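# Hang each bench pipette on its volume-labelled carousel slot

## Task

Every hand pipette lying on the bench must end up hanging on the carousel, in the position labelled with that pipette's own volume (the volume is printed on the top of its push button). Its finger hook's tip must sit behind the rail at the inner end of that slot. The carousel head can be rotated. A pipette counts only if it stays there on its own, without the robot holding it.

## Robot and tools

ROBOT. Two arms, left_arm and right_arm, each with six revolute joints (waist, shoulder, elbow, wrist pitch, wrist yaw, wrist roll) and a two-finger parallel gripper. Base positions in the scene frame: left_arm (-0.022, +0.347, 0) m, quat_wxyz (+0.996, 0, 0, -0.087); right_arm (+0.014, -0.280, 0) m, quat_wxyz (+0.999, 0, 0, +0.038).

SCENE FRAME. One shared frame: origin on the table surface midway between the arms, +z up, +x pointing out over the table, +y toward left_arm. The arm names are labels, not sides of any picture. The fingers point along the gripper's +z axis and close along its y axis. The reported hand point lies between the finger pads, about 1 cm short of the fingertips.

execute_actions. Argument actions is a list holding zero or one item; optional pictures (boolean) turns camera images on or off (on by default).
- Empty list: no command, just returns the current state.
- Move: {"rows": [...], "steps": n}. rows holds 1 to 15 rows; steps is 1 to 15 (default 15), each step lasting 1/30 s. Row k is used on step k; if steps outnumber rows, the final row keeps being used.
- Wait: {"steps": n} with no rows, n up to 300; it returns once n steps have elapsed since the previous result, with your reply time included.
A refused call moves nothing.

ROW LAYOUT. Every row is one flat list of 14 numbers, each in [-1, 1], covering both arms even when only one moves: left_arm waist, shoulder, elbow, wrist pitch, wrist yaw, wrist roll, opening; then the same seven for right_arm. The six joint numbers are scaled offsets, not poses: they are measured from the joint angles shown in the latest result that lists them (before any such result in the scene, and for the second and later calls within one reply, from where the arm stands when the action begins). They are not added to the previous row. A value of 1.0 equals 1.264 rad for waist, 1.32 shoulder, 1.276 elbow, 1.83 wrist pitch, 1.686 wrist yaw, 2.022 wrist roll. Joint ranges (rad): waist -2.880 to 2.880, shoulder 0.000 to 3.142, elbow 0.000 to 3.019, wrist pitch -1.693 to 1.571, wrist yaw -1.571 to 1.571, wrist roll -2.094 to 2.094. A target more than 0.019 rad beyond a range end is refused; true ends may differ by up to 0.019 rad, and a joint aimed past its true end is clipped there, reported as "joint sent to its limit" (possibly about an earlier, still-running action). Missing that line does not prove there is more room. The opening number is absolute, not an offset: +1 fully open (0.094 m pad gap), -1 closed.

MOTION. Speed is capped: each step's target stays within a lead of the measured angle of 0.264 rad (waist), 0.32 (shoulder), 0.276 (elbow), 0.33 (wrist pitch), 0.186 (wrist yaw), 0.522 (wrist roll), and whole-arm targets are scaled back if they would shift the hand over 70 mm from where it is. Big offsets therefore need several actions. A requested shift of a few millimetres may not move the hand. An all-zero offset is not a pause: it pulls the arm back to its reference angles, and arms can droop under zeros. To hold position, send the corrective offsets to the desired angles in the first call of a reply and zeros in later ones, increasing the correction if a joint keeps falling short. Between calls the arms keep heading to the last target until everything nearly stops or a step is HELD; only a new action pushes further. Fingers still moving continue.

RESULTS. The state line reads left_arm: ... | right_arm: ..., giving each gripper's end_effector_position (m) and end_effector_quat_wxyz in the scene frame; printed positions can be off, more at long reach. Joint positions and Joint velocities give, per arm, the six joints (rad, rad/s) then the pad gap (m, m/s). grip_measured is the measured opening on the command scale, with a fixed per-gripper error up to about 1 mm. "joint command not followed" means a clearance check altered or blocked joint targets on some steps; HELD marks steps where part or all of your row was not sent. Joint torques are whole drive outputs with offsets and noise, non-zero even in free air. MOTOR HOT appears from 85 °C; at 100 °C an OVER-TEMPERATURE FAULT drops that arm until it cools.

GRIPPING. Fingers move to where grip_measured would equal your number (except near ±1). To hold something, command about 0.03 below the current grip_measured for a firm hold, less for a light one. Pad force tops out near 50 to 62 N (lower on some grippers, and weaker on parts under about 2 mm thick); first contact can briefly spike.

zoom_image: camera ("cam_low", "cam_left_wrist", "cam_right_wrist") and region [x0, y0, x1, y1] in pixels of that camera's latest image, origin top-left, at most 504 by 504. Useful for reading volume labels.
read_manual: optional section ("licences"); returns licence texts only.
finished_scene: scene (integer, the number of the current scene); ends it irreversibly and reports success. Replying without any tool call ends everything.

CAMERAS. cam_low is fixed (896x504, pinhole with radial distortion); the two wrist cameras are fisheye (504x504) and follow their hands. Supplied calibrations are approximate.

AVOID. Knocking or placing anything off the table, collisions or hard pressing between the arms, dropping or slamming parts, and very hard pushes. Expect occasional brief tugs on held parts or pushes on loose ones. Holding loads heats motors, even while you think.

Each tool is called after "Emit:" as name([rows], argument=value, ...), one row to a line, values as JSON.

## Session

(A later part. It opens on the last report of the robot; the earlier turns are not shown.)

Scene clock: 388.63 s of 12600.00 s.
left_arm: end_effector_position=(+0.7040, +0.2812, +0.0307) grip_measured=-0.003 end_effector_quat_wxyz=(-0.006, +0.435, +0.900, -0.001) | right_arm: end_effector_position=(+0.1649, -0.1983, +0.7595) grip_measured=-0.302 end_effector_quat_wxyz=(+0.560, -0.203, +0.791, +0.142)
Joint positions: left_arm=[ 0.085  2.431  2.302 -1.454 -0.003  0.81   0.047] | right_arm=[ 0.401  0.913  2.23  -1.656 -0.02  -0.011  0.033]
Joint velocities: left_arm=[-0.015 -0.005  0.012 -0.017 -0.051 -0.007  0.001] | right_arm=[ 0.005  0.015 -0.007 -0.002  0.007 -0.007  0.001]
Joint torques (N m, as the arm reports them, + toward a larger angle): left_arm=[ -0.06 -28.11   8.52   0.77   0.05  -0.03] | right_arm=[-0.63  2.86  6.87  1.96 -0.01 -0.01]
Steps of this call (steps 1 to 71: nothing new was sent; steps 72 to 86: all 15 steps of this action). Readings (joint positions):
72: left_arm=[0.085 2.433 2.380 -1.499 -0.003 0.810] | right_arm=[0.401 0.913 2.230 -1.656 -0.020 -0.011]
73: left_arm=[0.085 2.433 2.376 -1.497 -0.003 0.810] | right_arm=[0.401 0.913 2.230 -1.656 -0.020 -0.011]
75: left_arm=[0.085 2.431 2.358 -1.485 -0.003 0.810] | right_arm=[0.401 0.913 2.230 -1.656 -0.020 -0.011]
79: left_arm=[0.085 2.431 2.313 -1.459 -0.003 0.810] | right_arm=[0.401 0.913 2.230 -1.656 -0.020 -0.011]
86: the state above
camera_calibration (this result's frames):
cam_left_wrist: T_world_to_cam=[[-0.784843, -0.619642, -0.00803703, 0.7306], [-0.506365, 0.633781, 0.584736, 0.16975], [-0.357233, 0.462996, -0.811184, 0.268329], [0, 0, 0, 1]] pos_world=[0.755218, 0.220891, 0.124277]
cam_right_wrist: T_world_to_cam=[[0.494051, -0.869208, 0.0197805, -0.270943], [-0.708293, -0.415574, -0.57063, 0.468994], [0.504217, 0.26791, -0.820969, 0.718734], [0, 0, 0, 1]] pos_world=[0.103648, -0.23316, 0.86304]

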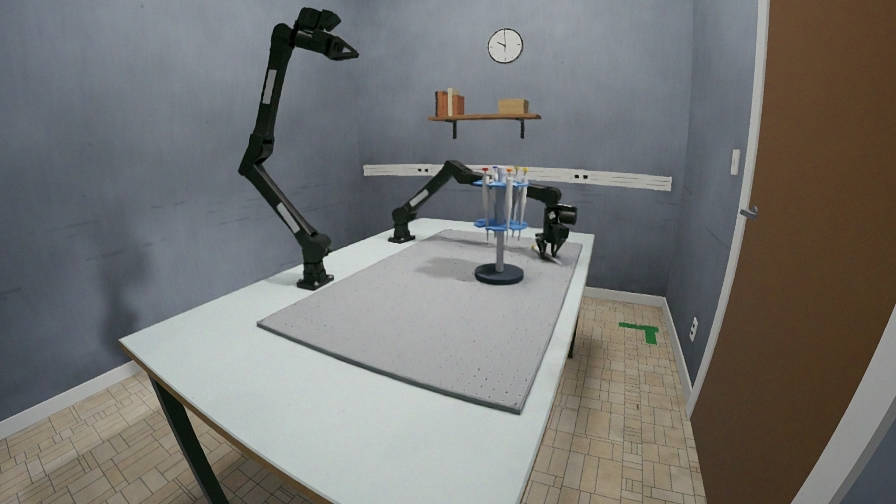

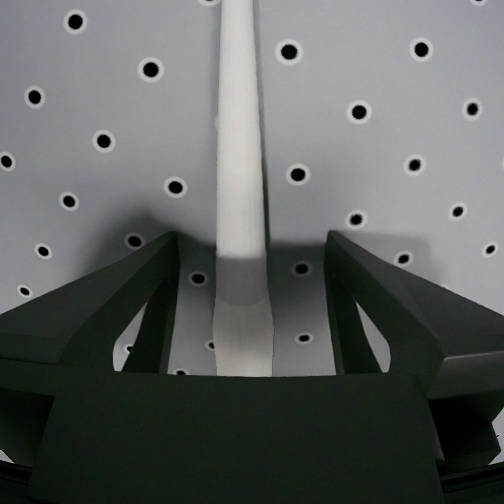

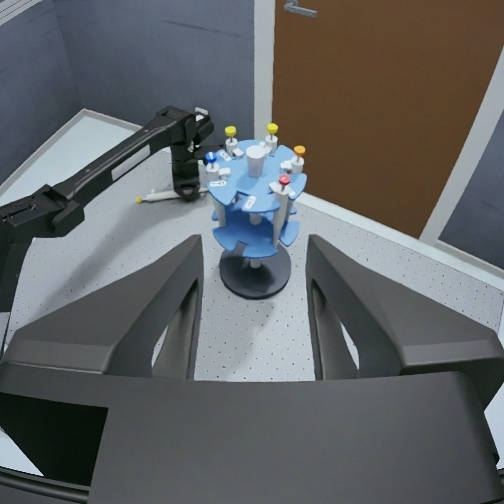

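Not blocked yet; lower a bit more, then close.

Emit:
execute_actions([
  {"rows":[[0,-0.02,-0.01,0.01,0,0,0,0,0,0.02,0,0,0,-0.3],[0,-0.02,-0.02,0.02,0,0,0,0,0,0.02,0,0,0,-0.3]],"steps":12},
], pictures=false)

Emit:
execute_actions([
  {"rows":[[0,-0.02,0,0,0,0,-0.3,0,0,0.01,0,0,0,-0.3],[0,-0.02,0,0,0,0,-0.5,0,0,0.01,0,0,0,-0.3],[0,-0.02,0,0,0,0,-0.7,0,0,0.01,0,0,0,-0.3],[0,-0.02,0,0,0,0,-0.85,0,0,0.01,0,0,0,-0.3]]},
])

Scene clock: 391.50 s of 12600.00 s.
left_arm: end_effector_position=(+0.7059, +0.2811, +0.0283) grip_measured=-0.003 end_effector_quat_wxyz=(-0.000, +0.435, +0.900, +0.002) | right_arm: end_effector_position=(+0.1649, -0.1983, +0.7595) grip_measured=-0.302 end_effector_quat_wxyz=(+0.560, -0.203, +0.791, +0.142)
Joint positions: left_arm=[ 0.085  2.427  2.288 -1.431 -0.003  0.81   0.047] | right_arm=[ 0.401  0.913  2.23  -1.656 -0.02  -0.011  0.033]
Joint velocities: left_arm=[ 0.005  0.005  0.002 -0.002  0.007 -0.051 -0.   ] | right_arm=[-0.005  0.005  0.002  0.007 -0.007 -0.037  0.001]
Joint torques (N m, as the arm reports them, + toward a larger angle): left_arm=[ -0.08 -27.85   7.36   1.     0.06  -0.05] | right_arm=[-0.6   2.92  6.87  1.96  0.   -0.01]
Steps of this call (steps 1 to 15: the robot went on to your last target; steps 16 to 74: nothing new was sent; steps 75 to 86: all 12 steps of this action). Readings (joint positions):
75: left_arm=[0.085 2.431 2.300 -1.452 -0.003 0.810] | right_arm=[0.401 0.913 2.230 -1.656 -0.020 -0.011]
76: left_arm=[0.085 2.431 2.296 -1.446 -0.003 0.810] | right_arm=[0.401 0.913 2.230 -1.656 -0.020 -0.011]
78: left_arm=[0.085 2.428 2.290 -1.435 -0.003 0.810] | right_arm=[0.401 0.913 2.230 -1.656 -0.020 -0.011]
82: left_arm=[0.085 2.427 2.288 -1.431 -0.003 0.810] | right_arm=[0.401 0.913 2.230 -1.656 -0.020 -0.011]
86: the state above

Scene clock: 392.00 s of 12600.00 s.
left_arm: end_effector_position=(+0.7060, +0.2810, +0.0286) grip_measured=-0.702 end_effector_quat_wxyz=(+0.000, +0.435, +0.900, +0.001) | right_arm: end_effector_position=(+0.1649, -0.1983, +0.7595) grip_measured=-0.302 end_effector_quat_wxyz=(+0.560, -0.203, +0.791, +0.142)
Joint positions: left_arm=[ 0.085  2.427  2.288 -1.431 -0.003  0.81   0.014] | right_arm=[ 0.401  0.913  2.23  -1.656 -0.02  -0.011  0.033]
Joint velocities: left_arm=[-0.015 -0.005 -0.007 -0.017 -0.022 -0.022  0.002] | right_arm=[ 0.005 -0.005 -0.002 -0.007 -0.037 -0.022  0.001]
Joint torques (N m, as the arm reports them, + toward a larger angle): left_arm=[ -0.09 -28.25   8.2    0.42   0.06  -0.04] | right_arm=[-0.62  2.85  5.74  1.96  0.   -0.01]
Steps of this call (steps 1 to 15: all 15 steps of this action). Readings (joint positions):
1: left_arm=[0.085 2.427 2.288 -1.431 -0.003 0.810] | right_arm=[0.401 0.913 2.230 -1.656 -0.020 -0.011]
2: left_arm=[0.085 2.427 2.288 -1.431 -0.003 0.810] | right_arm=[0.401 0.913 2.230 -1.656 -0.020 -0.011]
4: left_arm=[0.085 2.427 2.288 -1.431 -0.003 0.810] | right_arm=[0.401 0.913 2.230 -1.656 -0.020 -0.011]
8: left_arm=[0.085 2.427 2.288 -1.431 -0.003 0.810] | right_arm=[0.401 0.913 2.230 -1.656 -0.020 -0.011]
15: the state above
camera_calibration (this result's frames):
cam_left_wrist: T_world_to_cam=[[-0.784666, -0.619665, -0.017743, 0.732142], [-0.51429, 0.634718, 0.576749, 0.177704], [-0.346129, 0.46168, -0.816729, 0.26012], [0, 0, 0, 1]] pos_world=[0.755914, 0.220798, 0.122947]
cam_right_wrist: T_world_to_cam=[[0.494051, -0.869208, 0.0197805, -0.270943], [-0.708293, -0.415574, -0.57063, 0.468994], [0.504217, 0.26791, -0.820969, 0.718734], [0, 0, 0, 1]] pos_world=[0.103648, -0.23316, 0.86304]

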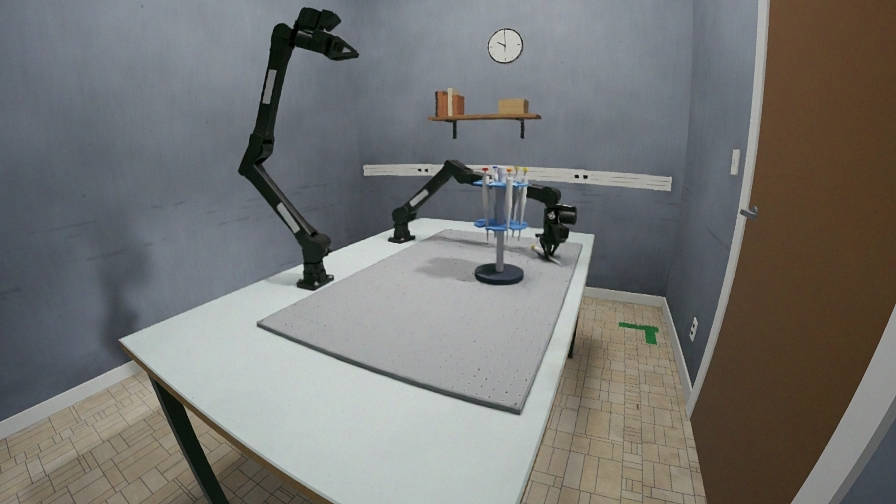

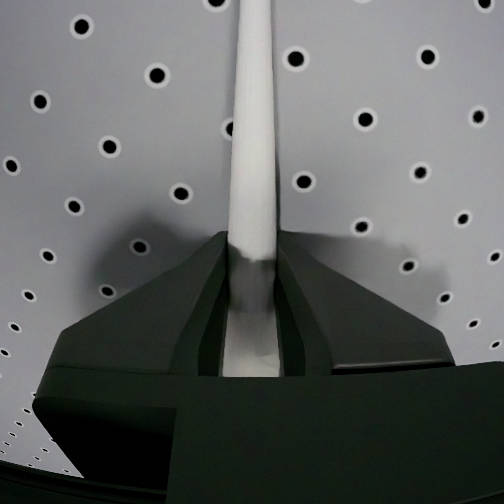

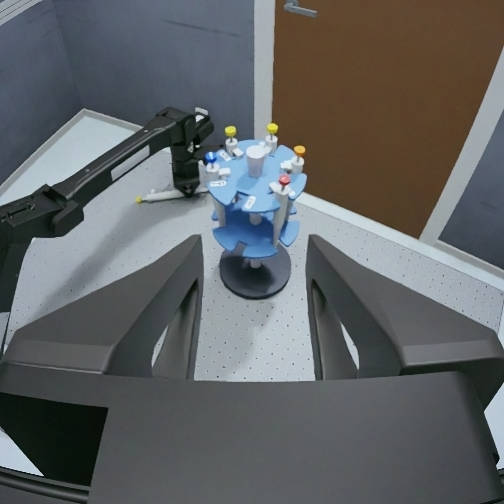

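Emit:
execute_actions([
  {"rows":[[0,-0.03,0.02,0,0,0,-0.85,0,0,0.02,0,0,0,0.5],[0,-0.05,0.02,0,0,0,-0.85,0,0,0.02,0,0,0,0.5],[0,-0.07,0.02,0,0,0,-0.85,0,0,0.02,0,0,0,0.5],[0,-0.09,0.01,0,0,0,-0.85,0,0,0.02,0,0,0,0.5],[0,-0.11,0,0,0,-0.01,-0.85,0,0,0.02,0,0,0,0.5],[0,-0.13,-0.02,0,0,-0.02,-0.85,0,0,0.02,0,0,0,0.5],[0,-0.15,-0.04,0,0,-0.03,-0.85,0,0,0.02,0,0,0,0.5],[0,-0.17,-0.06,0,0,-0.04,-0.85,0,0,0.02,0,0,0,0.5],[0,-0.19,-0.08,0,0,-0.05,-0.85,0,0,0.02,0,0,0,0.5],[0,-0.21,-0.1,0,0,-0.06,-0.85,0,0,0.02,0,0,0,0.5],[0,-0.23,-0.12,0,0,-0.07,-0.85,0,0,0.02,0,0,0,0.5],[0,-0.25,-0.14,0,0,-0.08,-0.85,0,0,0.02,0,0,0,0.5],[0,-0.27,-0.16,0,0,-0.09,-0.85,0,0,0.02,0,0,0,0.5],[0,-0.29,-0.18,0,0,-0.1,-0.85,0,0,0.02,0,0,0,0.5],[0,-0.31,-0.2,0,0,-0.11,-0.85,0,0,0.02,0,0,0,0.5]]},
], pictures=false)

Emit:
execute_actions([
  {"rows":[[0,-0.04,-0.02,0,0,-0.01,-0.85,0,0,0.01,0,0,0,0.5],[0,-0.06,-0.04,0,0,-0.02,-0.85,0,0,0.01,0,0,0,0.5],[0,-0.08,-0.06,0,0,-0.03,-0.85,0,0,0.01,0,0,0,0.5],[0,-0.1,-0.08,0,0,-0.04,-0.85,0,0,0.01,0,0,0,0.5],[0,-0.12,-0.1,0,0,-0.05,-0.85,0,0,0.01,0,0,0,0.5],[0,-0.14,-0.12,0,0,-0.06,-0.85,0,0,0.01,0,0,0,0.5],[0,-0.16,-0.14,0,0,-0.07,-0.85,0,0,0.01,0,0,0,0.5],[0,-0.18,-0.16,0,0,-0.08,-0.85,0,0,0.01,0,0,0,0.5],[0,-0.2,-0.18,0,0,-0.09,-0.85,0,0,0.01,0,0,0,0.5],[0,-0.22,-0.2,0,0,-0.1,-0.85,0,0,0.01,0,0,0,0.5],[0,-0.24,-0.22,0,0,-0.11,-0.85,0,0,0.01,0,0,0,0.5],[0,-0.26,-0.24,0,0,-0.12,-0.85,0,0,0.01,0,0,0,0.5],[0,-0.28,-0.26,0,0,-0.13,-0.85,0,0,0.01,0,0,0,0.5],[0,-0.3,-0.28,0,0,-0.14,-0.85,0,0,0.01,0,0,0,0.5],[0,-0.32,-0.3,0,0,-0.15,-0.85,0,0,0.01,0,0,0,0.5]]},
], pictures=false)

Emit:
execute_actions([
  {"steps":20},
])

Scene clock: 411.33 s of 12600.00 s.
left_arm: end_effector_position=(+0.6675, +0.2845, +0.1049) grip_measured=-0.702 end_effector_quat_wxyz=(+0.016, +0.393, +0.920, +0.006) | right_arm: end_effector_position=(+0.1649, -0.1983, +0.7595) grip_measured=+0.497 end_effector_quat_wxyz=(+0.560, -0.203, +0.791, +0.142)
Joint positions: left_arm=[ 0.085  2.218  2.11  -1.43  -0.003  0.717  0.014] | right_arm=[ 0.401  0.913  2.23  -1.656 -0.02  -0.011  0.07 ]
Joint velocities: left_arm=[-0.015 -0.825 -0.681  0.012 -0.007 -0.359  0.   ] | right_arm=[ 0.005  0.024 -0.032 -0.017  0.007  0.007 -0.001]
Joint torques (N m, as the arm reports them, + toward a larger angle): left_arm=[ -0.21 -29.19   8.54   0.53   0.05  -0.15] | right_arm=[-0.58  2.87  6.87  1.96 -0.01 -0.01]
Steps of this call (steps 1 to 15: the robot went on to your last target; steps 16 to 90: nothing new was sent; then 15.83 s passed at rest; steps 91 to 105: all 15 steps of this action). Readings (joint positions):
91: left_arm=[0.085 2.426 2.288 -1.431 -0.003 0.810] | right_arm=[0.401 0.913 2.230 -1.656 -0.020 -0.011]
92: left_arm=[0.085 2.425 2.288 -1.431 -0.003 0.810] | right_arm=[0.401 0.913 2.230 -1.656 -0.020 -0.011]
94: left_arm=[0.085 2.420 2.288 -1.431 -0.003 0.810] | right_arm=[0.401 0.913 2.230 -1.656 -0.020 -0.011]
98: left_arm=[0.085 2.378 2.255 -1.430 -0.003 0.795] | right_arm=[0.401 0.913 2.230 -1.656 -0.020 -0.011]
105: the state above

Scene clock: 411.83 s of 12600.00 s.
left_arm: end_effector_position=(+0.5639, +0.2938, +0.1693) grip_measured=-0.702 end_effector_quat_wxyz=(+0.002, +0.294, +0.956, +0.002) | right_arm: end_effector_position=(+0.1649, -0.1983, +0.7595) grip_measured=+0.497 end_effector_quat_wxyz=(+0.560, -0.203, +0.791, +0.142)
Joint positions: left_arm=[ 0.085  1.9    1.764 -1.429 -0.003  0.506  0.014] | right_arm=[ 0.401  0.913  2.23  -1.656 -0.02  -0.011  0.07 ]
Joint velocities: left_arm=[-0.015 -0.825 -0.681 -0.012 -0.037 -0.52  -0.001] | right_arm=[ 0.005 -0.005 -0.022  0.012 -0.022 -0.051  0.001]
Joint torques (N m, as the arm reports them, + toward a larger angle): left_arm=[ -0.18 -24.48   8.64   0.36   0.05  -0.14] | right_arm=[-0.6   2.85  5.74  1.96  0.   -0.01]
Steps of this call (steps 1 to 15: all 15 steps of this action). Readings (joint positions):
1: left_arm=[0.085 2.196 2.093 -1.432 -0.003 0.713] | right_arm=[0.401 0.913 2.230 -1.656 -0.020 -0.011]
2: left_arm=[0.085 2.178 2.086 -1.432 -0.003 0.709] | right_arm=[0.401 0.913 2.230 -1.656 -0.020 -0.011]
4: left_arm=[0.085 2.142 2.057 -1.430 -0.003 0.691] | right_arm=[0.401 0.913 2.230 -1.656 -0.020 -0.011]
8: left_arm=[0.085 2.062 1.951 -1.430 -0.003 0.634] | right_arm=[0.401 0.913 2.230 -1.656 -0.020 -0.011]
15: the state above

Scene clock: 412.50 s of 12600.00 s.
left_arm: end_effector_position=(+0.5459, +0.2955, +0.2105) grip_measured=-0.702 end_effector_quat_wxyz=(+0.032, +0.254, +0.967, +0.007) | right_arm: end_effector_position=(+0.1649, -0.1983, +0.7595) grip_measured=+0.497 end_effector_quat_wxyz=(+0.560, -0.203, +0.791, +0.142)
Joint positions: left_arm=[ 0.085  1.798  1.724 -1.431 -0.003  0.425  0.014] | right_arm=[ 0.401  0.913  2.23  -1.656 -0.02  -0.011  0.07 ]
Joint velocities: left_arm=[-0.005 -0.005  0.002 -0.007 -0.007  0.037 -0.   ] | right_arm=[ 0.005 -0.005 -0.002 -0.007 -0.022 -0.007 -0.   ]
Joint torques (N m, as the arm reports them, + toward a larger angle): left_arm=[ -0.11 -18.26   8.59   0.69   0.03  -0.14] | right_arm=[-0.58  2.87  5.73  1.97 -0.01 -0.01]
Steps of this call (steps 1 to 20: the robot went on to your last target). Readings (joint positions):
1: left_arm=[0.085 1.874 1.742 -1.430 -0.003 0.489] | right_arm=[0.401 0.913 2.230 -1.656 -0.020 -0.011]
2: left_arm=[0.085 1.852 1.730 -1.431 -0.003 0.476] | right_arm=[0.401 0.913 2.230 -1.656 -0.020 -0.011]
4: left_arm=[0.085 1.822 1.726 -1.431 -0.003 0.457] | right_arm=[0.401 0.913 2.230 -1.656 -0.020 -0.011]
8: left_arm=[0.085 1.798 1.726 -1.431 -0.003 0.438] | right_arm=[0.401 0.913 2.230 -1.656 -0.020 -0.011]
20: the state above
camera_calibration (this result's frames):
cam_left_wrist: T_world_to_cam=[[-0.492571, -0.869133, -0.0445179, 0.538614], [-0.750814, 0.398535, 0.526734, 0.190694], [-0.44006, 0.292879, -0.848864, 0.454577], [0, 0, 0, 1]] pos_world=[0.608523, 0.258993, 0.309407]
cam_right_wrist: T_world_to_cam=[[0.494051, -0.869208, 0.0197805, -0.270943], [-0.708293, -0.415574, -0.57063, 0.468994], [0.504217, 0.26791, -0.820969, 0.718734], [0, 0, 0, 1]] pos_world=[0.103648, -0.23316, 0.86304]

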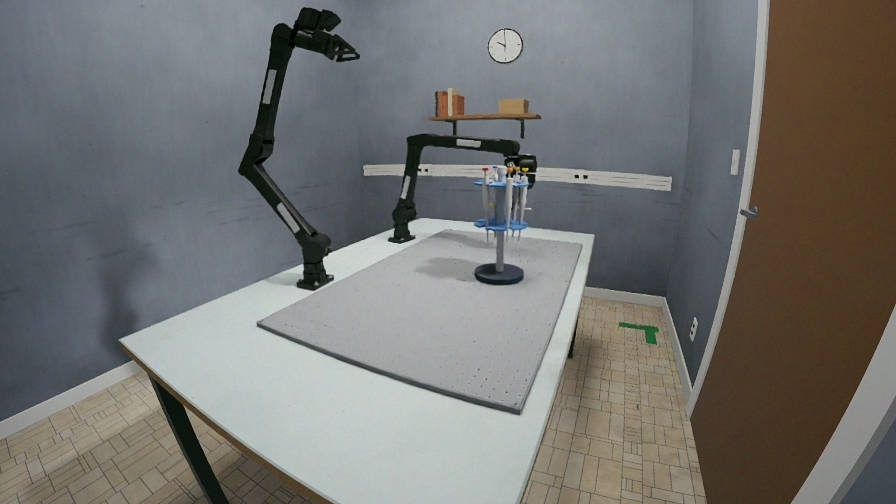

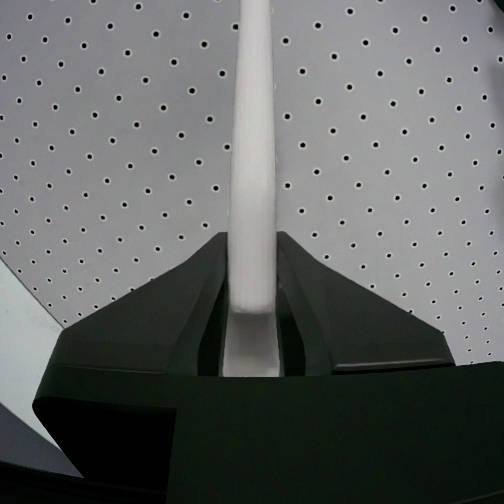

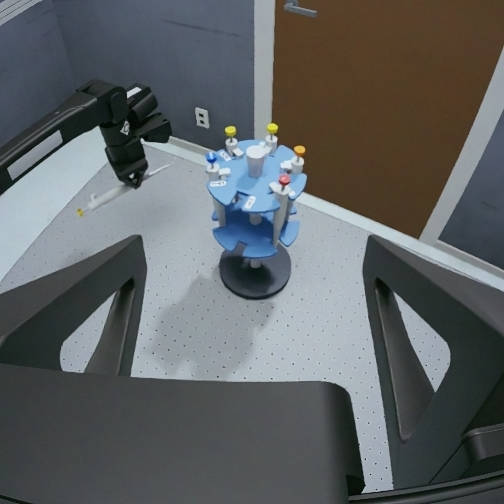

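Emit:
execute_actions([
  {"rows":[[0,-0.03,-0.015,0,0,-0.01,-0.85,0.05,0.03,-0.05,0,0,-0.1,0.5],[0,-0.05,-0.03,0,0,-0.02,-0.85,0.1,0.06,-0.1,0,0,-0.2,0.5],[0,-0.07,-0.045,0,0,-0.03,-0.85,0.15,0.09,-0.15,0,0,-0.3,0.5],[0,-0.09,-0.06,-0.01,0,-0.04,-0.85,0.2,0.12,-0.2,0,0,-0.4,0.5],[0,-0.11,-0.075,-0.01,0,-0.05,-0.85,0.25,0.15,-0.25,0,0,-0.5,0.5],[0,-0.13,-0.09,-0.02,0,-0.06,-0.85,0.3,0.18,-0.3,0,0,-0.6,0.5],[0,-0.15,-0.105,-0.02,0,-0.07,-0.85,0.35,0.21,-0.35,0,0,-0.7,0.5],[0,-0.17,-0.12,-0.03,0,-0.08,-0.85,0.4,0.23,-0.4,0,0,-0.78,0.5],[0,-0.19,-0.135,-0.03,0,-0.09,-0.85,0.435,0.23,-0.45,0,0,-0.78,0.5],[0,-0.21,-0.15,-0.04,0,-0.1,-0.85,0.435,0.23,-0.5,0,0,-0.78,0.5],[0,-0.23,-0.165,-0.04,0,-0.11,-0.85,0.435,0.23,-0.55,0,0,-0.78,0.5],[0,-0.247,-0.18,-0.05,0,-0.12,-0.85,0.435,0.23,-0.6,0,0,-0.78,0.5],[0,-0.247,-0.195,-0.05,0,-0.135,-0.85,0.435,0.23,-0.65,0,0,-0.78,0.5],[0,-0.247,-0.21,-0.05,0,-0.135,-0.85,0.435,0.23,-0.7,0,0,-0.78,0.5],[0,-0.247,-0.225,-0.05,0,-0.135,-0.85,0.435,0.23,-0.75,0,0,-0.78,0.5]]},
], pictures=false)

Emit:
execute_actions([
  {"steps":40},
])

Scene clock: 428.70 s of 12600.00 s.
left_arm: end_effector_position=(+0.4267, +0.3062, +0.2665) grip_measured=-0.702 end_effector_quat_wxyz=(+0.027, +0.154, +0.988, +0.003) | right_arm: end_effector_position=(+0.2431, -0.0456, +0.5789) grip_measured=+0.497 end_effector_quat_wxyz=(+0.338, -0.550, +0.761, +0.066)
Joint positions: left_arm=[ 0.085  1.48   1.476 -1.512 -0.003  0.219  0.014] | right_arm=[ 0.71   1.071  1.859 -1.656 -0.02  -0.458  0.07 ]
Joint velocities: left_arm=[-0.005 -0.728 -0.349 -0.11  -0.066 -0.432 -0.   ] | right_arm=[ 0.737  0.532 -0.974  0.002 -0.007 -0.857  0.   ]
Joint torques (N m, as the arm reports them, + toward a larger angle): left_arm=[-0.07 -9.12  7.2   0.42  0.03 -0.13] | right_arm=[ 1.81 -2.15  8.02  1.48 -0.01 -0.2 ]
Steps of this call (steps 1 to 15: the robot went on to your last target; steps 16 to 90: nothing new was sent; then 12.70 s passed at rest; steps 91 to 105: all 15 steps of this action). Readings (joint positions):
91: left_arm=[0.085 1.797 1.721 -1.431 -0.003 0.423] | right_arm=[0.405 0.913 2.221 -1.656 -0.020 -0.039]
92: left_arm=[0.085 1.794 1.714 -1.430 -0.003 0.418] | right_arm=[0.422 0.911 2.204 -1.656 -0.020 -0.086]
94: left_arm=[0.085 1.774 1.679 -1.431 -0.003 0.400] | right_arm=[0.471 0.913 2.158 -1.656 -0.020 -0.171]
98: left_arm=[0.085 1.694 1.591 -1.455 -0.003 0.343] | right_arm=[0.560 0.950 2.059 -1.656 -0.020 -0.273]
105: the state above

Scene clock: 430.03 s of 12600.00 s.
left_arm: end_effector_position=(+0.4116, +0.3076, +0.2572) grip_measured=-0.702 end_effector_quat_wxyz=(+0.010, +0.126, +0.992, +0.002) | right_arm: end_effector_position=(+0.1782, -0.0039, +0.2680) grip_measured=+0.498 end_effector_quat_wxyz=(+0.033, +0.962, -0.270, -0.019)
Joint positions: left_arm=[ 0.085  1.463  1.434 -1.522 -0.003  0.162  0.014] | right_arm=[ 0.947  1.226  1.234 -1.653 -0.02  -1.572  0.07 ]
Joint velocities: left_arm=[-0.005 -0.005  0.007  0.032  0.037  0.007 -0.001] | right_arm=[-0.005 -0.015 -0.002 -0.002 -0.037  0.051 -0.001]
Joint torques (N m, as the arm reports them, + toward a larger angle): left_arm=[ -0.14 -11.16   8.53   0.45   0.01  -0.13] | right_arm=[-0.31 -5.7  13.18 -0.07 -0.1  -0.16]
Steps of this call (steps 1 to 40: the robot went on to your last target). Readings (joint positions):
1: left_arm=[0.085 1.460 1.464 -1.516 -0.003 0.207] | right_arm=[0.735 1.089 1.823 -1.656 -0.020 -0.490]
2: left_arm=[0.085 1.448 1.457 -1.520 -0.003 0.198] | right_arm=[0.759 1.107 1.784 -1.655 -0.020 -0.525]
4: left_arm=[0.085 1.443 1.450 -1.522 -0.003 0.185] | right_arm=[0.806 1.139 1.698 -1.655 -0.020 -0.603]
8: left_arm=[0.085 1.455 1.437 -1.522 -0.003 0.172] | right_arm=[0.880 1.191 1.489 -1.653 -0.020 -0.794]
40: the state above
camera_calibration (this result's frames):
cam_left_wrist: T_world_to_cam=[[-0.251813, -0.967549, -0.0209507, 0.410183], [-0.804463, 0.197236, 0.560301, 0.135763], [-0.537987, 0.157945, -0.828024, 0.507984], [0, 0, 0, 1]] pos_world=[0.485794, 0.289862, 0.353148]
cam_right_wrist: T_world_to_cam=[[0.499988, 0.862036, -0.0831008, -0.0655505], [0.736444, -0.372719, 0.564563, -0.282787], [0.4557, -0.343474, -0.821196, 0.262805], [0, 0, 0, 1]] pos_world=[0.121271, 0.0413733, 0.370019]

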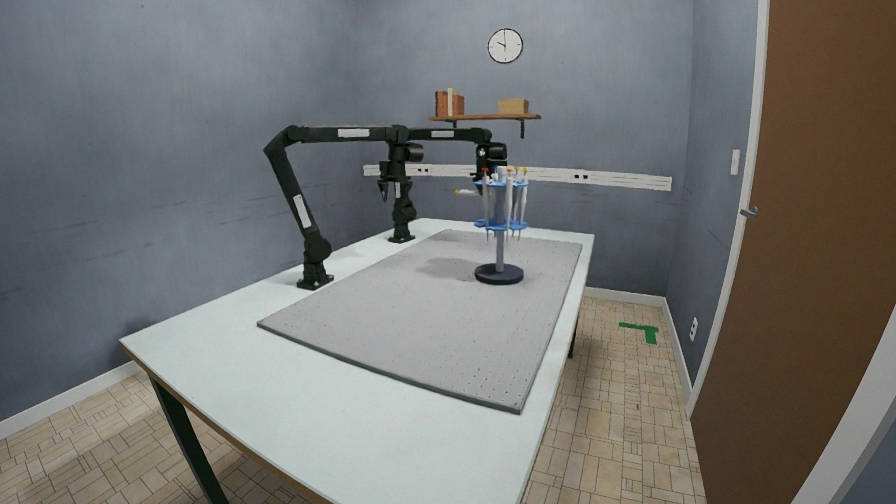

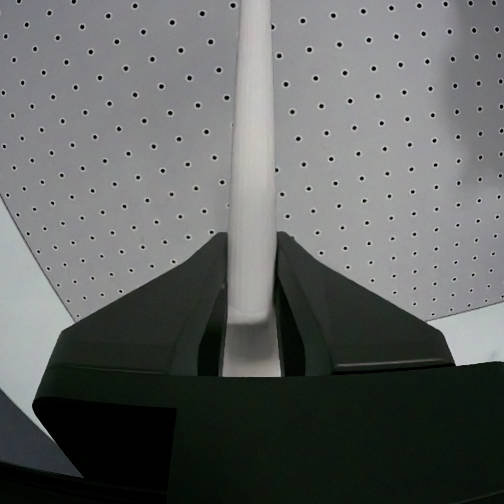

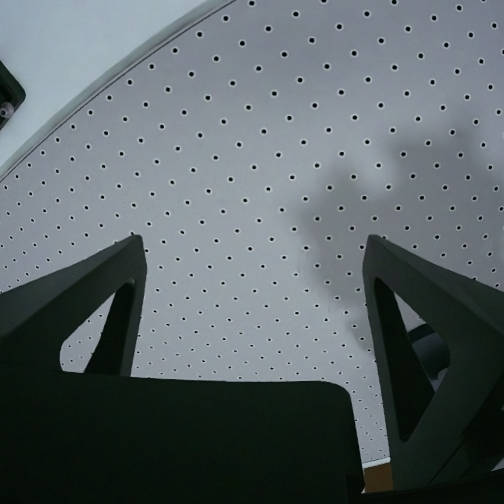

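Emit:
execute_actions([
  {"rows":[[0,0,0.02,0,0,0,-0.85,0,0,0,0.2,0,0,0.5],[0,0,0.02,0,0,0,-0.85,0,0,-0.05,0.4,0,0,0.5],[0,0,0.02,0,0,0,-0.85,0,0,-0.1,0.655,0,0,0.5],[0,0,0.02,0,0,0,-0.85,0,0,-0.15,0.655,0,0,0.5],[0,0,0.02,0,0,0,-0.85,0,0,-0.2,0.655,0,0,0.5],[0,0,0.02,0,0,0,-0.85,0,0,-0.235,0.655,0,0,0.5]]},
], pictures=false)

Emit:
execute_actions([
  {"steps":20},
], pictures=false)

Emit:
execute_actions([
  {"rows":[[0,0,0.01,0,0,0,-0.85,0,0,-0.05,0.2,0,0,0.5],[0,0,0.01,0,0,0,-0.85,0,0,-0.1,0.4,0,0,0.5],[0,0,0.01,0,0,0,-0.85,0,0,-0.15,0.66,0,0,0.5],[0,0,0.01,0,0,0,-0.85,0,0,-0.2,0.66,0,0,0.5],[0,0,0.01,0,0,0,-0.85,0,0,-0.25,0.66,0,0,0.5],[0,0,0.01,0,0,0,-0.85,0,0,-0.3,0.66,0,0,0.5],[0,0,0.01,0,0,0,-0.85,0,0,-0.36,0.66,0.01,0,0.5]]},
], pictures=false)

Emit:
execute_actions([
  {"steps":25},
], pictures=false)

Emit:
execute_actions([
  {"rows":[[-0.01,0,0.01,0,0,0,-0.85,0,0,0.015,0,0,0,0.5],[-0.02,0,0.01,0,0,0,-0.85,0,0,0.015,0,0,0,0.5],[-0.03,0,0.01,0,0,0,-0.85,0,0,0.015,0,0,0,0.5],[-0.04,0,0.01,0,0,0,-0.85,0,0,0.015,0,0,0,0.5],[-0.05,0,0.01,0,0,0,-0.85,0,0,0.015,0,0,0,0.5],[-0.06,0,0.01,0,0,0,-0.85,0,0,0.015,0,0,0,0.5],[-0.07,0,0.01,0,0,0,-0.85,0,0,0.015,0,0,0,0.5],[-0.08,0,0.01,0,0,0,-0.85,0,0,0.015,0,0,0,0.5],[-0.09,0,0.01,0,0,0,-0.85,0,0,0.015,0,0,0,0.5],[-0.1,0,0.01,0,0,0,-0.85,0,0,0.015,0,0,0,0.5],[-0.11,0,0.01,0,0,0,-0.85,0,0,0.015,0,0,0,0.5],[-0.12,0,0.01,0,0,0,-0.85,0,0,0.015,0,0,0,0.5],[-0.13,0,0.01,0,0,0,-0.85,0,0,0.015,0,0,0,0.5],[-0.14,0,0.01,0,0,0,-0.85,0,0,0.015,0,0,0,0.5],[-0.15,0,0.01,0,0,0,-0.85,0,0,0.015,0,0,0,0.5]]},
], pictures=false)

Emit:
execute_actions([
  {"rows":[[-0.01,0,0.01,0,0,0,-0.85,0,0,0.015,0,0,0,0.5],[-0.02,0,0.01,0,0,0,-0.85,0,0,0.015,0,0,0,0.5],[-0.03,0,0.01,0,0,0,-0.85,0,0,0.015,0,0,0,0.5],[-0.04,0,0.01,0,0,0,-0.85,0,0,0.015,0,0,0,0.5],[-0.05,0,0.01,0,0,0,-0.85,0,0,0.015,0,0,0,0.5],[-0.06,0,0.01,0,0,0,-0.85,0,0,0.015,0,0,0,0.5],[-0.07,0,0.01,0,0,0,-0.85,0,0,0.015,0,0,0,0.5],[-0.08,0,0.01,0,0,0,-0.85,0,0,0.015,0,0,0,0.5],[-0.09,0,0.01,0,0,0,-0.85,0,0,0.015,0,0,0,0.5],[-0.1,0,0.01,0,0,0,-0.85,0,0,0.015,0,0,0,0.5],[-0.11,0,0.01,0,0,0,-0.85,0,0,0.015,0,0,0,0.5],[-0.12,0,0.01,0,0,0,-0.85,0,0,0.015,0,0,0,0.5],[-0.13,0,0.01,0,0,0,-0.85,0,0,0.015,0,0,0,0.5],[-0.14,0,0.01,0,0,0,-0.85,0,0,0.015,0,0,0,0.5],[-0.15,0,0.01,0,0,0,-0.85,0,0,0.015,0,0,0,0.5]]},
], pictures=false)

Emit:
execute_actions([
  {"steps":15},
])

Scene clock: 444.43 s of 12600.00 s.
left_arm: end_effector_position=(+0.4116, +0.3076, +0.2572) grip_measured=-0.702 end_effector_quat_wxyz=(+0.010, +0.126, +0.992, +0.002) | right_arm: end_effector_position=(+0.2661, +0.1404, +0.2014) grip_measured=+0.498 end_effector_quat_wxyz=(-0.354, +0.898, -0.247, +0.090)
Joint positions: left_arm=[ 0.085  1.463  1.434 -1.522 -0.003  0.162  0.014] | right_arm=[ 0.947  1.242  0.898 -0.48  -0.02  -1.572  0.07 ]
Joint velocities: left_arm=[ 0.005 -0.005 -0.022  0.002 -0.037 -0.037 -0.   ] | right_arm=[-0.005 -0.093 -0.002  0.203 -0.037  0.022 -0.   ]
Joint torques (N m, as the arm reports them, + toward a larger angle): left_arm=[ -0.15 -12.22  10.29   0.5    0.01  -0.04] | right_arm=[-0.58 -7.94 13.44  1.94 -0.07  0.06]
Steps of this call (steps 1 to 15: the robot went on to your last target; steps 16 to 90: nothing new was sent; then 10.90 s passed at rest; steps 91 to 105: all 15 steps of this action). Readings (joint positions):
91: left_arm=[0.085 1.463 1.434 -1.522 -0.003 0.162] | right_arm=[0.947 1.223 1.230 -1.600 -0.020 -1.572]
92: left_arm=[0.085 1.463 1.434 -1.522 -0.003 0.162] | right_arm=[0.947 1.218 1.216 -1.491 -0.020 -1.572]
94: left_arm=[0.085 1.463 1.434 -1.522 -0.003 0.162] | right_arm=[0.947 1.212 1.157 -1.266 -0.020 -1.572]
98: left_arm=[0.085 1.463 1.434 -1.522 -0.003 0.162] | right_arm=[0.947 1.217 0.948 -0.833 -0.020 -1.572]
105: the state above

Scene clock: 445.10 s of 12600.00 s.
left_arm: end_effector_position=(+0.4116, +0.3076, +0.2572) grip_measured=-0.702 end_effector_quat_wxyz=(+0.010, +0.126, +0.992, +0.002) | right_arm: end_effector_position=(+0.2666, +0.1413, +0.2053) grip_measured=+0.498 end_effector_quat_wxyz=(-0.360, +0.895, -0.247, +0.092)
Joint positions: left_arm=[ 0.085  1.463  1.434 -1.522 -0.003  0.162  0.014] | right_arm=[ 0.947  1.237  0.898 -0.472 -0.02  -1.572  0.07 ]
Joint velocities: left_arm=[-0.005  0.024  0.012 -0.002 -0.095  0.095 -0.   ] | right_arm=[-0.005 -0.005  0.007  0.002 -0.007 -0.066  0.001]
Joint torques (N m, as the arm reports them, + toward a larger angle): left_arm=[ -0.17 -12.24  10.26   0.48   0.    -0.04] | right_arm=[-0.61 -7.67 13.51  2.27 -0.06  0.06]
Steps of this call (steps 1 to 15: the robot went on to your last target; steps 16 to 20: nothing new was sent). Readings (joint positions):
1: left_arm=[0.085 1.463 1.434 -1.522 -0.003 0.162] | right_arm=[0.947 1.240 0.898 -0.475 -0.020 -1.572]
2: left_arm=[0.085 1.463 1.434 -1.522 -0.003 0.162] | right_arm=[0.947 1.238 0.898 -0.474 -0.020 -1.572]
4: left_arm=[0.085 1.463 1.434 -1.522 -0.003 0.162] | right_arm=[0.947 1.237 0.898 -0.472 -0.020 -1.572]
8: left_arm=[0.085 1.463 1.434 -1.522 -0.003 0.162] | right_arm=[0.947 1.237 0.898 -0.472 -0.020 -1.572]
20: the state above
All arms were judged still, so your last target was given up. Only a new action makes them travel on or press farther. Fingers that are still opening or closing keep moving.

Scene clock: 445.60 s of 12600.00 s.
left_arm: end_effector_position=(+0.4116, +0.3076, +0.2572) grip_measured=-0.702 end_effector_quat_wxyz=(+0.010, +0.126, +0.992, +0.002) | right_arm: end_effector_position=(+0.2544, +0.1166, +0.1937) grip_measured=+0.498 end_effector_quat_wxyz=(-0.634, +0.726, -0.201, +0.176)
Joint positions: left_arm=[ 0.085  1.463  1.434 -1.522 -0.003  0.162  0.014] | right_arm=[ 0.947  1.245  0.406  0.704 -0.006 -1.572  0.07 ]
Joint velocities: left_arm=[ 0.005  0.005  0.002 -0.022 -0.037  0.051  0.   ] | right_arm=[-0.015 -0.005  0.144  0.3   -0.051 -0.007 -0.002]
Joint torques (N m, as the arm reports them, + toward a larger angle): left_arm=[ -0.19 -12.17   9.33   0.52   0.01  -0.04] | right_arm=[-0.57 -4.47 10.31  2.42  0.05  0.08]
Steps of this call (steps 1 to 15: all 15 steps of this action). Readings (joint positions):
1: left_arm=[0.085 1.463 1.434 -1.522 -0.003 0.162] | right_arm=[0.947 1.237 0.884 -0.410 -0.020 -1.572]
2: left_arm=[0.085 1.463 1.434 -1.522 -0.003 0.162] | right_arm=[0.947 1.236 0.855 -0.296 -0.020 -1.572]
4: left_arm=[0.085 1.463 1.434 -1.522 -0.003 0.162] | right_arm=[0.947 1.235 0.769 -0.069 -0.020 -1.572]
8: left_arm=[0.085 1.463 1.434 -1.522 -0.003 0.162] | right_arm=[0.947 1.235 0.507 0.364 -0.008 -1.572]
15: the state above

Scene clock: 446.43 s of 12600.00 s.
left_arm: end_effector_position=(+0.4116, +0.3076, +0.2572) grip_measured=-0.702 end_effector_quat_wxyz=(+0.010, +0.126, +0.992, +0.002) | right_arm: end_effector_position=(+0.2554, +0.1183, +0.1995) grip_measured=+0.498 end_effector_quat_wxyz=(-0.641, +0.720, -0.199, +0.178)
Joint positions: left_arm=[ 0.085  1.463  1.434 -1.522 -0.003  0.162  0.014] | right_arm=[ 0.947  1.245  0.411  0.717 -0.006 -1.572  0.07 ]
Joint velocities: left_arm=[ 0.005 -0.005 -0.017 -0.002  0.007 -0.007  0.   ] | right_arm=[-0.015  0.015 -0.012  0.012  0.081 -0.095 -0.   ]
Joint torques (N m, as the arm reports them, + toward a larger angle): left_arm=[ -0.37 -12.41   9.35   0.55   0.01  -0.03] | right_arm=[-0.58 -5.45 10.62  2.75  0.08  0.08]
Steps of this call (steps 1 to 25: the robot went on to your last target). Readings (joint positions):
1: left_arm=[0.085 1.463 1.434 -1.522 -0.003 0.162] | right_arm=[0.947 1.245 0.410 0.711 -0.006 -1.572]
2: left_arm=[0.085 1.463 1.434 -1.522 -0.003 0.162] | right_arm=[0.947 1.245 0.411 0.715 -0.006 -1.572]
4: left_arm=[0.085 1.463 1.434 -1.522 -0.003 0.162] | right_arm=[0.947 1.245 0.411 0.717 -0.006 -1.572]
8: left_arm=[0.085 1.463 1.434 -1.522 -0.003 0.162] | right_arm=[0.947 1.245 0.411 0.717 -0.006 -1.572]
25: the state above

Scene clock: 446.93 s of 12600.00 s.
left_arm: end_effector_position=(+0.3999, +0.2394, +0.2572) grip_measured=-0.702 end_effector_quat_wxyz=(+0.010, +0.204, +0.979, +0.001) | right_arm: end_effector_position=(+0.2554, +0.1183, +0.1995) grip_measured=+0.498 end_effector_quat_wxyz=(-0.641, +0.720, -0.199, +0.178)
Joint positions: left_arm=[-0.074  1.463  1.434 -1.522 -0.003  0.162  0.014] | right_arm=[ 0.947  1.245  0.411  0.717 -0.006 -1.572  0.07 ]
Joint velocities: left_arm=[-0.396  0.005  0.017  0.007  0.022  0.007 -0.001] | right_arm=[-0.015 -0.005 -0.002 -0.007 -0.051 -0.037 -0.   ]
Joint torques (N m, as the arm reports them, + toward a larger angle): left_arm=[ -0.94 -12.46   9.35   0.56   0.01  -0.03] | right_arm=[-0.58 -4.88  9.8   1.98 -0.02  0.08]
Steps of this call (steps 1 to 15: all 15 steps of this action). Readings (joint positions):
1: left_arm=[0.085 1.463 1.434 -1.522 -0.003 0.162] | right_arm=[0.947 1.245 0.411 0.717 -0.006 -1.572]
2: left_arm=[0.085 1.463 1.434 -1.522 -0.003 0.162] | right_arm=[0.947 1.245 0.411 0.717 -0.006 -1.572]
4: left_arm=[0.079 1.463 1.434 -1.522 -0.003 0.162] | right_arm=[0.947 1.245 0.411 0.717 -0.006 -1.572]
8: left_arm=[0.036 1.463 1.434 -1.522 -0.003 0.162] | right_arm=[0.947 1.245 0.411 0.717 -0.006 -1.572]
15: the state above

Scene clock: 447.43 s of 12600.00 s.
left_arm: end_effector_position=(+0.3784, +0.1760, +0.2572) grip_measured=-0.702 end_effector_quat_wxyz=(+0.010, +0.279, +0.960, -0.000) | right_arm: end_effector_position=(+0.2554, +0.1183, +0.1995) grip_measured=+0.498 end_effector_quat_wxyz=(-0.641, +0.720, -0.199, +0.178)
Joint positions: left_arm=[-0.228  1.463  1.434 -1.522 -0.002  0.162  0.014] | right_arm=[ 0.947  1.245  0.411  0.717 -0.006 -1.572  0.07 ]
Joint velocities: left_arm=[-0.435 -0.015 -0.012 -0.007 -0.037 -0.037 -0.001] | right_arm=[-0.005  0.005 -0.007 -0.007 -0.022  0.022  0.   ]
Joint torques (N m, as the arm reports them, + toward a larger angle): left_arm=[ -0.64 -12.25   9.34   0.53  -0.03  -0.03] | right_arm=[-0.61 -4.9   9.81  1.97 -0.01  0.08]
Steps of this call (steps 1 to 15: all 15 steps of this action). Readings (joint positions):
1: left_arm=[-0.084 1.463 1.434 -1.522 -0.002 0.162] | right_arm=[0.947 1.245 0.411 0.717 -0.006 -1.572]
2: left_arm=[-0.093 1.463 1.434 -1.522 -0.002 0.162] | right_arm=[0.947 1.245 0.411 0.717 -0.006 -1.572]
4: left_arm=[-0.102 1.463 1.434 -1.522 -0.002 0.162] | right_arm=[0.947 1.245 0.411 0.717 -0.006 -1.572]
8: left_arm=[-0.128 1.463 1.434 -1.522 -0.002 0.162] | right_arm=[0.947 1.245 0.411 0.717 -0.006 -1.572]
15: the state above

Scene clock: 447.93 s of 12600.00 s.
left_arm: end_effector_position=(+0.3716, +0.1607, +0.2572) grip_measured=-0.702 end_effector_quat_wxyz=(+0.010, +0.297, +0.955, -0.000) | right_arm: end_effector_position=(+0.2554, +0.1183, +0.1995) grip_measured=+0.498 end_effector_quat_wxyz=(-0.641, +0.720, -0.199, +0.178)
Joint positions: left_arm=[-0.266  1.463  1.434 -1.522 -0.002  0.162  0.014] | right_arm=[ 0.947  1.245  0.411  0.717 -0.006 -1.572  0.07 ]
Joint velocities: left_arm=[-0.005 -0.005  0.027 -0.002 -0.007 -0.022 -0.   ] | right_arm=[-0.024 -0.005 -0.007 -0.002  0.007  0.007  0.   ]
Joint torques (N m, as the arm reports them, + toward a larger angle): left_arm=[ -0.02 -12.29   9.27   0.49  -0.02  -0.03] | right_arm=[-0.65 -4.88  9.8   1.98 -0.01  0.08]
Steps of this call (steps 1 to 15: the robot went on to your last target). Readings (joint positions):
1: left_arm=[-0.241 1.463 1.434 -1.522 -0.002 0.162] | right_arm=[0.947 1.245 0.411 0.717 -0.006 -1.572]
2: left_arm=[-0.253 1.463 1.434 -1.522 -0.002 0.162] | right_arm=[0.947 1.245 0.411 0.717 -0.006 -1.572]
4: left_arm=[-0.265 1.463 1.434 -1.522 -0.002 0.162] | right_arm=[0.947 1.245 0.411 0.717 -0.006 -1.572]
8: left_arm=[-0.266 1.463 1.434 -1.522 -0.002 0.162] | right_arm=[0.947 1.245 0.411 0.717 -0.006 -1.572]
15: the state above
camera_calibration (this result's frames):
cam_left_wrist: T_world_to_cam=[[-0.569436, -0.821787, -0.0201983, 0.352365], [-0.687252, 0.462444, 0.560206, 0.0464222], [-0.45103, 0.332883, -0.828107, 0.449272], [0, 0, 0, 1]] pos_world=[0.435188, 0.118547, 0.353156]
cam_right_wrist: T_world_to_cam=[[0.0467407, 0.118767, 0.991821, -0.225976], [0.398098, -0.912863, 0.0905508, -0.0105504], [0.916151, 0.39061, -0.0899486, -0.137028], [0, 0, 0, 1]] pos_world=[0.1403, 0.0707317, 0.212758]

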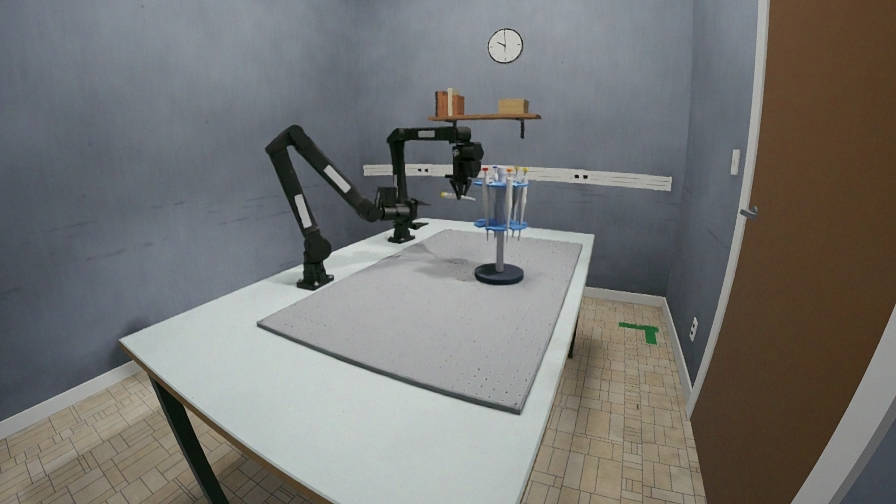

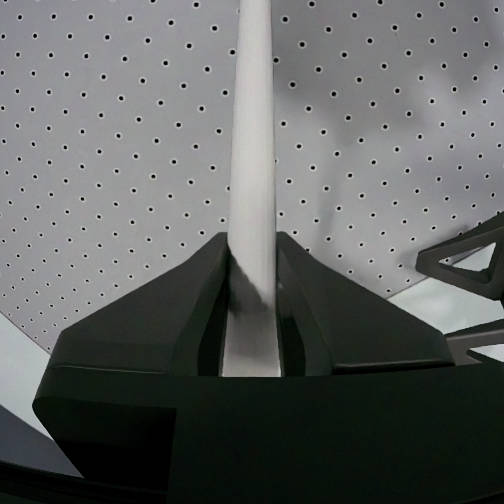

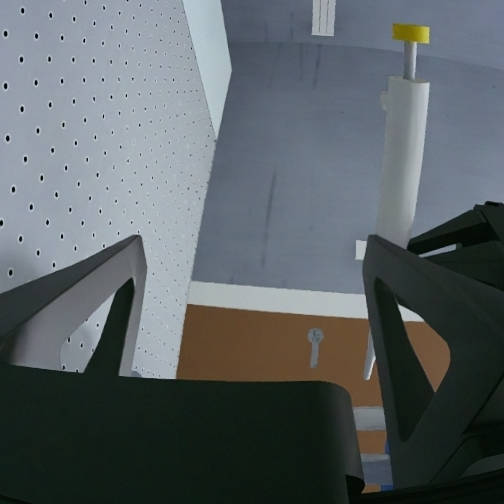

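Emit:
execute_actions([
  {"rows":[[0,0,0.02,0,0,0,-0.85,0,0,0.06,0.02,0,0,0.5],[0,0,0.02,0,0,0,-0.85,0,0,0.09,0.04,0,0,0.5],[0,0,0.02,0,0,0,-0.85,0,0,0.12,0.04,0,0,0.5],[0,0,0.02,0,0,0,-0.85,0,0,0.14,0.04,0,0,0.5],[0,0,0.02,0,0,0,-0.85,0,0.02,0.16,0.04,0,0,0.5],[0,0,0.02,0,0,0,-0.85,0,0.04,0.18,0.04,0,0,0.5],[0,0,0.02,0,0,0,-0.85,0,0.06,0.2,0.04,0,0,0.5],[0,0,0.02,0,0,0,-0.85,0,0.08,0.215,0.04,0,0,0.5],[0,0,0.02,0,0,0,-0.85,0,0.1,0.227,0.04,0,0,0.5],[0,0,0.02,0,0,0,-0.85,0,0.117,0.227,0.04,0,0,0.5]]},
], pictures=false)

Emit:
execute_actions([
  {"steps":20},
])

Scene clock: 452.53 s of 12600.00 s.
left_arm: end_effector_position=(+0.3717, +0.1610, +0.2572) grip_measured=-0.702 end_effector_quat_wxyz=(+0.010, +0.298, +0.955, +0.001) | right_arm: end_effector_position=(+0.3037, +0.1976, +0.2918) grip_measured=+0.498 end_effector_quat_wxyz=(+0.710, -0.651, +0.180, -0.198)
Joint positions: left_arm=[-0.266  1.463  1.434 -1.522 -0.004  0.163  0.014] | right_arm=[ 0.947  1.39   0.694  0.783 -0.006 -1.572  0.07 ]
Joint velocities: left_arm=[ 0.005 -0.005 -0.017 -0.027 -0.022 -0.022  0.   ] | right_arm=[-0.005  0.171 -0.042 -0.007  0.007 -0.007  0.   ]
Joint torques (N m, as the arm reports them, + toward a larger angle): left_arm=[ -0.25 -12.15  10.31   0.53   0.07  -0.04] | right_arm=[-1.61 -7.36  9.86  2.23  0.01  0.08]
Steps of this call (steps 1 to 15: the robot went on to your last target; steps 16 to 90: nothing new was sent; then 1.10 s passed at rest; steps 91 to 105: all 15 steps of this action). Readings (joint positions):
91: left_arm=[-0.266 1.463 1.434 -1.522 -0.002 0.162] | right_arm=[0.947 1.245 0.414 0.719 -0.006 -1.572]
92: left_arm=[-0.266 1.463 1.434 -1.522 -0.002 0.162] | right_arm=[0.947 1.245 0.421 0.726 -0.006 -1.572]
94: left_arm=[-0.266 1.463 1.434 -1.522 -0.002 0.162] | right_arm=[0.947 1.246 0.456 0.742 -0.006 -1.572]
98: left_arm=[-0.266 1.463 1.434 -1.522 -0.002 0.162] | right_arm=[0.947 1.279 0.592 0.767 -0.006 -1.572]
105: the state above

Scene clock: 453.20 s of 12600.00 s.
left_arm: end_effector_position=(+0.3717, +0.1610, +0.2572) grip_measured=-0.702 end_effector_quat_wxyz=(+0.010, +0.298, +0.955, +0.001) | right_arm: end_effector_position=(+0.3041, +0.1982, +0.2879) grip_measured=+0.498 end_effector_quat_wxyz=(+0.708, -0.654, +0.181, -0.197)
Joint positions: left_arm=[-0.266  1.463  1.434 -1.522 -0.004  0.163  0.014] | right_arm=[ 0.947  1.396  0.693  0.783 -0.006 -1.572  0.07 ]
Joint velocities: left_arm=[-0.024  0.005  0.002  0.002 -0.022  0.051  0.   ] | right_arm=[-0.005  0.005 -0.002 -0.012  0.022  0.007 -0.   ]
Joint torques (N m, as the arm reports them, + toward a larger angle): left_arm=[ -0.22 -12.43  10.27   0.49   0.08  -0.03] | right_arm=[-0.92 -8.31  9.61  2.12  0.    0.08]
Steps of this call (steps 1 to 15: the robot went on to your last target; steps 16 to 20: nothing new was sent). Readings (joint positions):
1: left_arm=[-0.266 1.463 1.434 -1.522 -0.004 0.163] | right_arm=[0.947 1.394 0.693 0.783 -0.006 -1.572]
2: left_arm=[-0.266 1.463 1.434 -1.522 -0.004 0.163] | right_arm=[0.947 1.396 0.693 0.783 -0.006 -1.572]
4: left_arm=[-0.266 1.463 1.434 -1.522 -0.004 0.163] | right_arm=[0.947 1.396 0.693 0.783 -0.006 -1.572]
8: left_arm=[-0.266 1.463 1.434 -1.522 -0.004 0.163] | right_arm=[0.947 1.396 0.693 0.783 -0.006 -1.572]
20: the state above
All arms were judged still, so your last target was given up. Only a new action makes them travel on or press farther. Fingers that are still opening or closing keep moving.
camera_calibration (this result's frames):
cam_left_wrist: T_world_to_cam=[[-0.570015, -0.821337, -0.0220933, 0.353319], [-0.687375, 0.461969, 0.560447, 0.0464413], [-0.450109, 0.33465, -0.827896, 0.448556], [0, 0, 0, 1]] pos_world=[0.435219, 0.11863, 0.353136]
cam_right_wrist: T_world_to_cam=[[-0.0551943, -0.0486656, 0.997289, -0.262763], [0.394635, -0.91855, -0.0229825, 0.0698797], [0.917179, 0.392297, 0.0699039, -0.251512], [0, 0, 0, 1]] pos_world=[0.188601, 0.150068, 0.281238]

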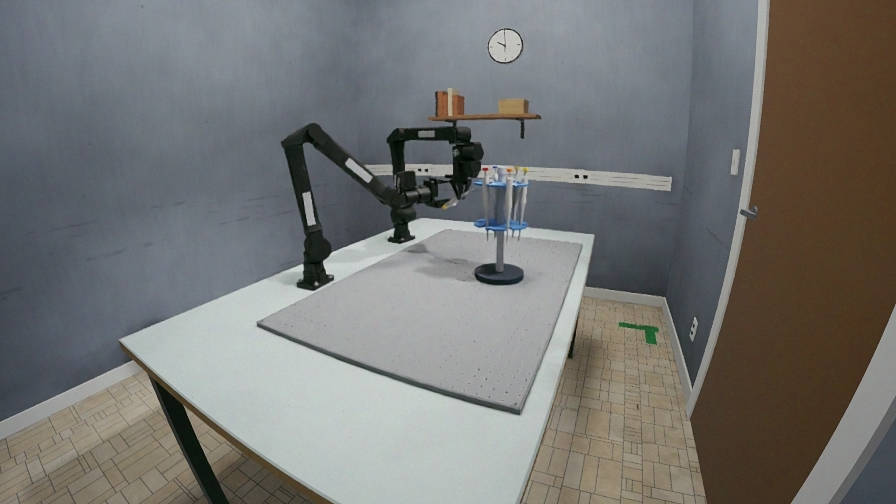

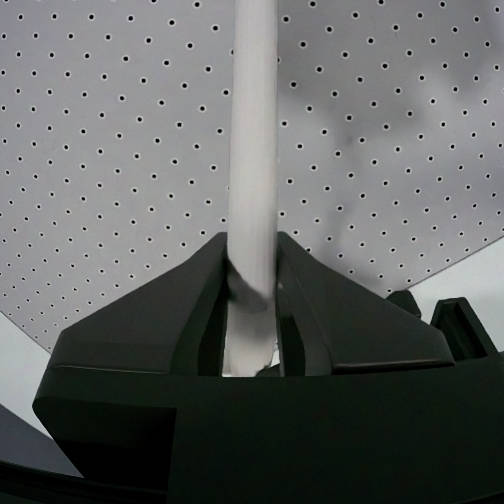

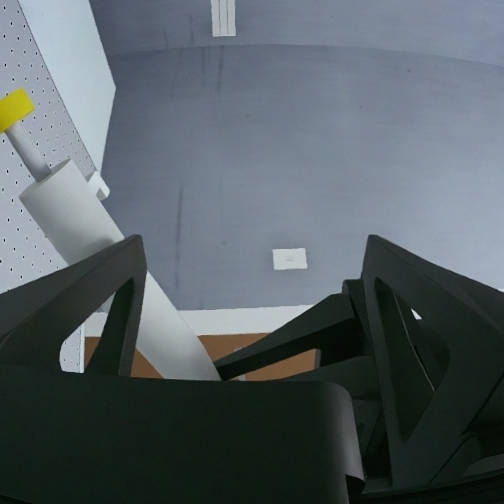

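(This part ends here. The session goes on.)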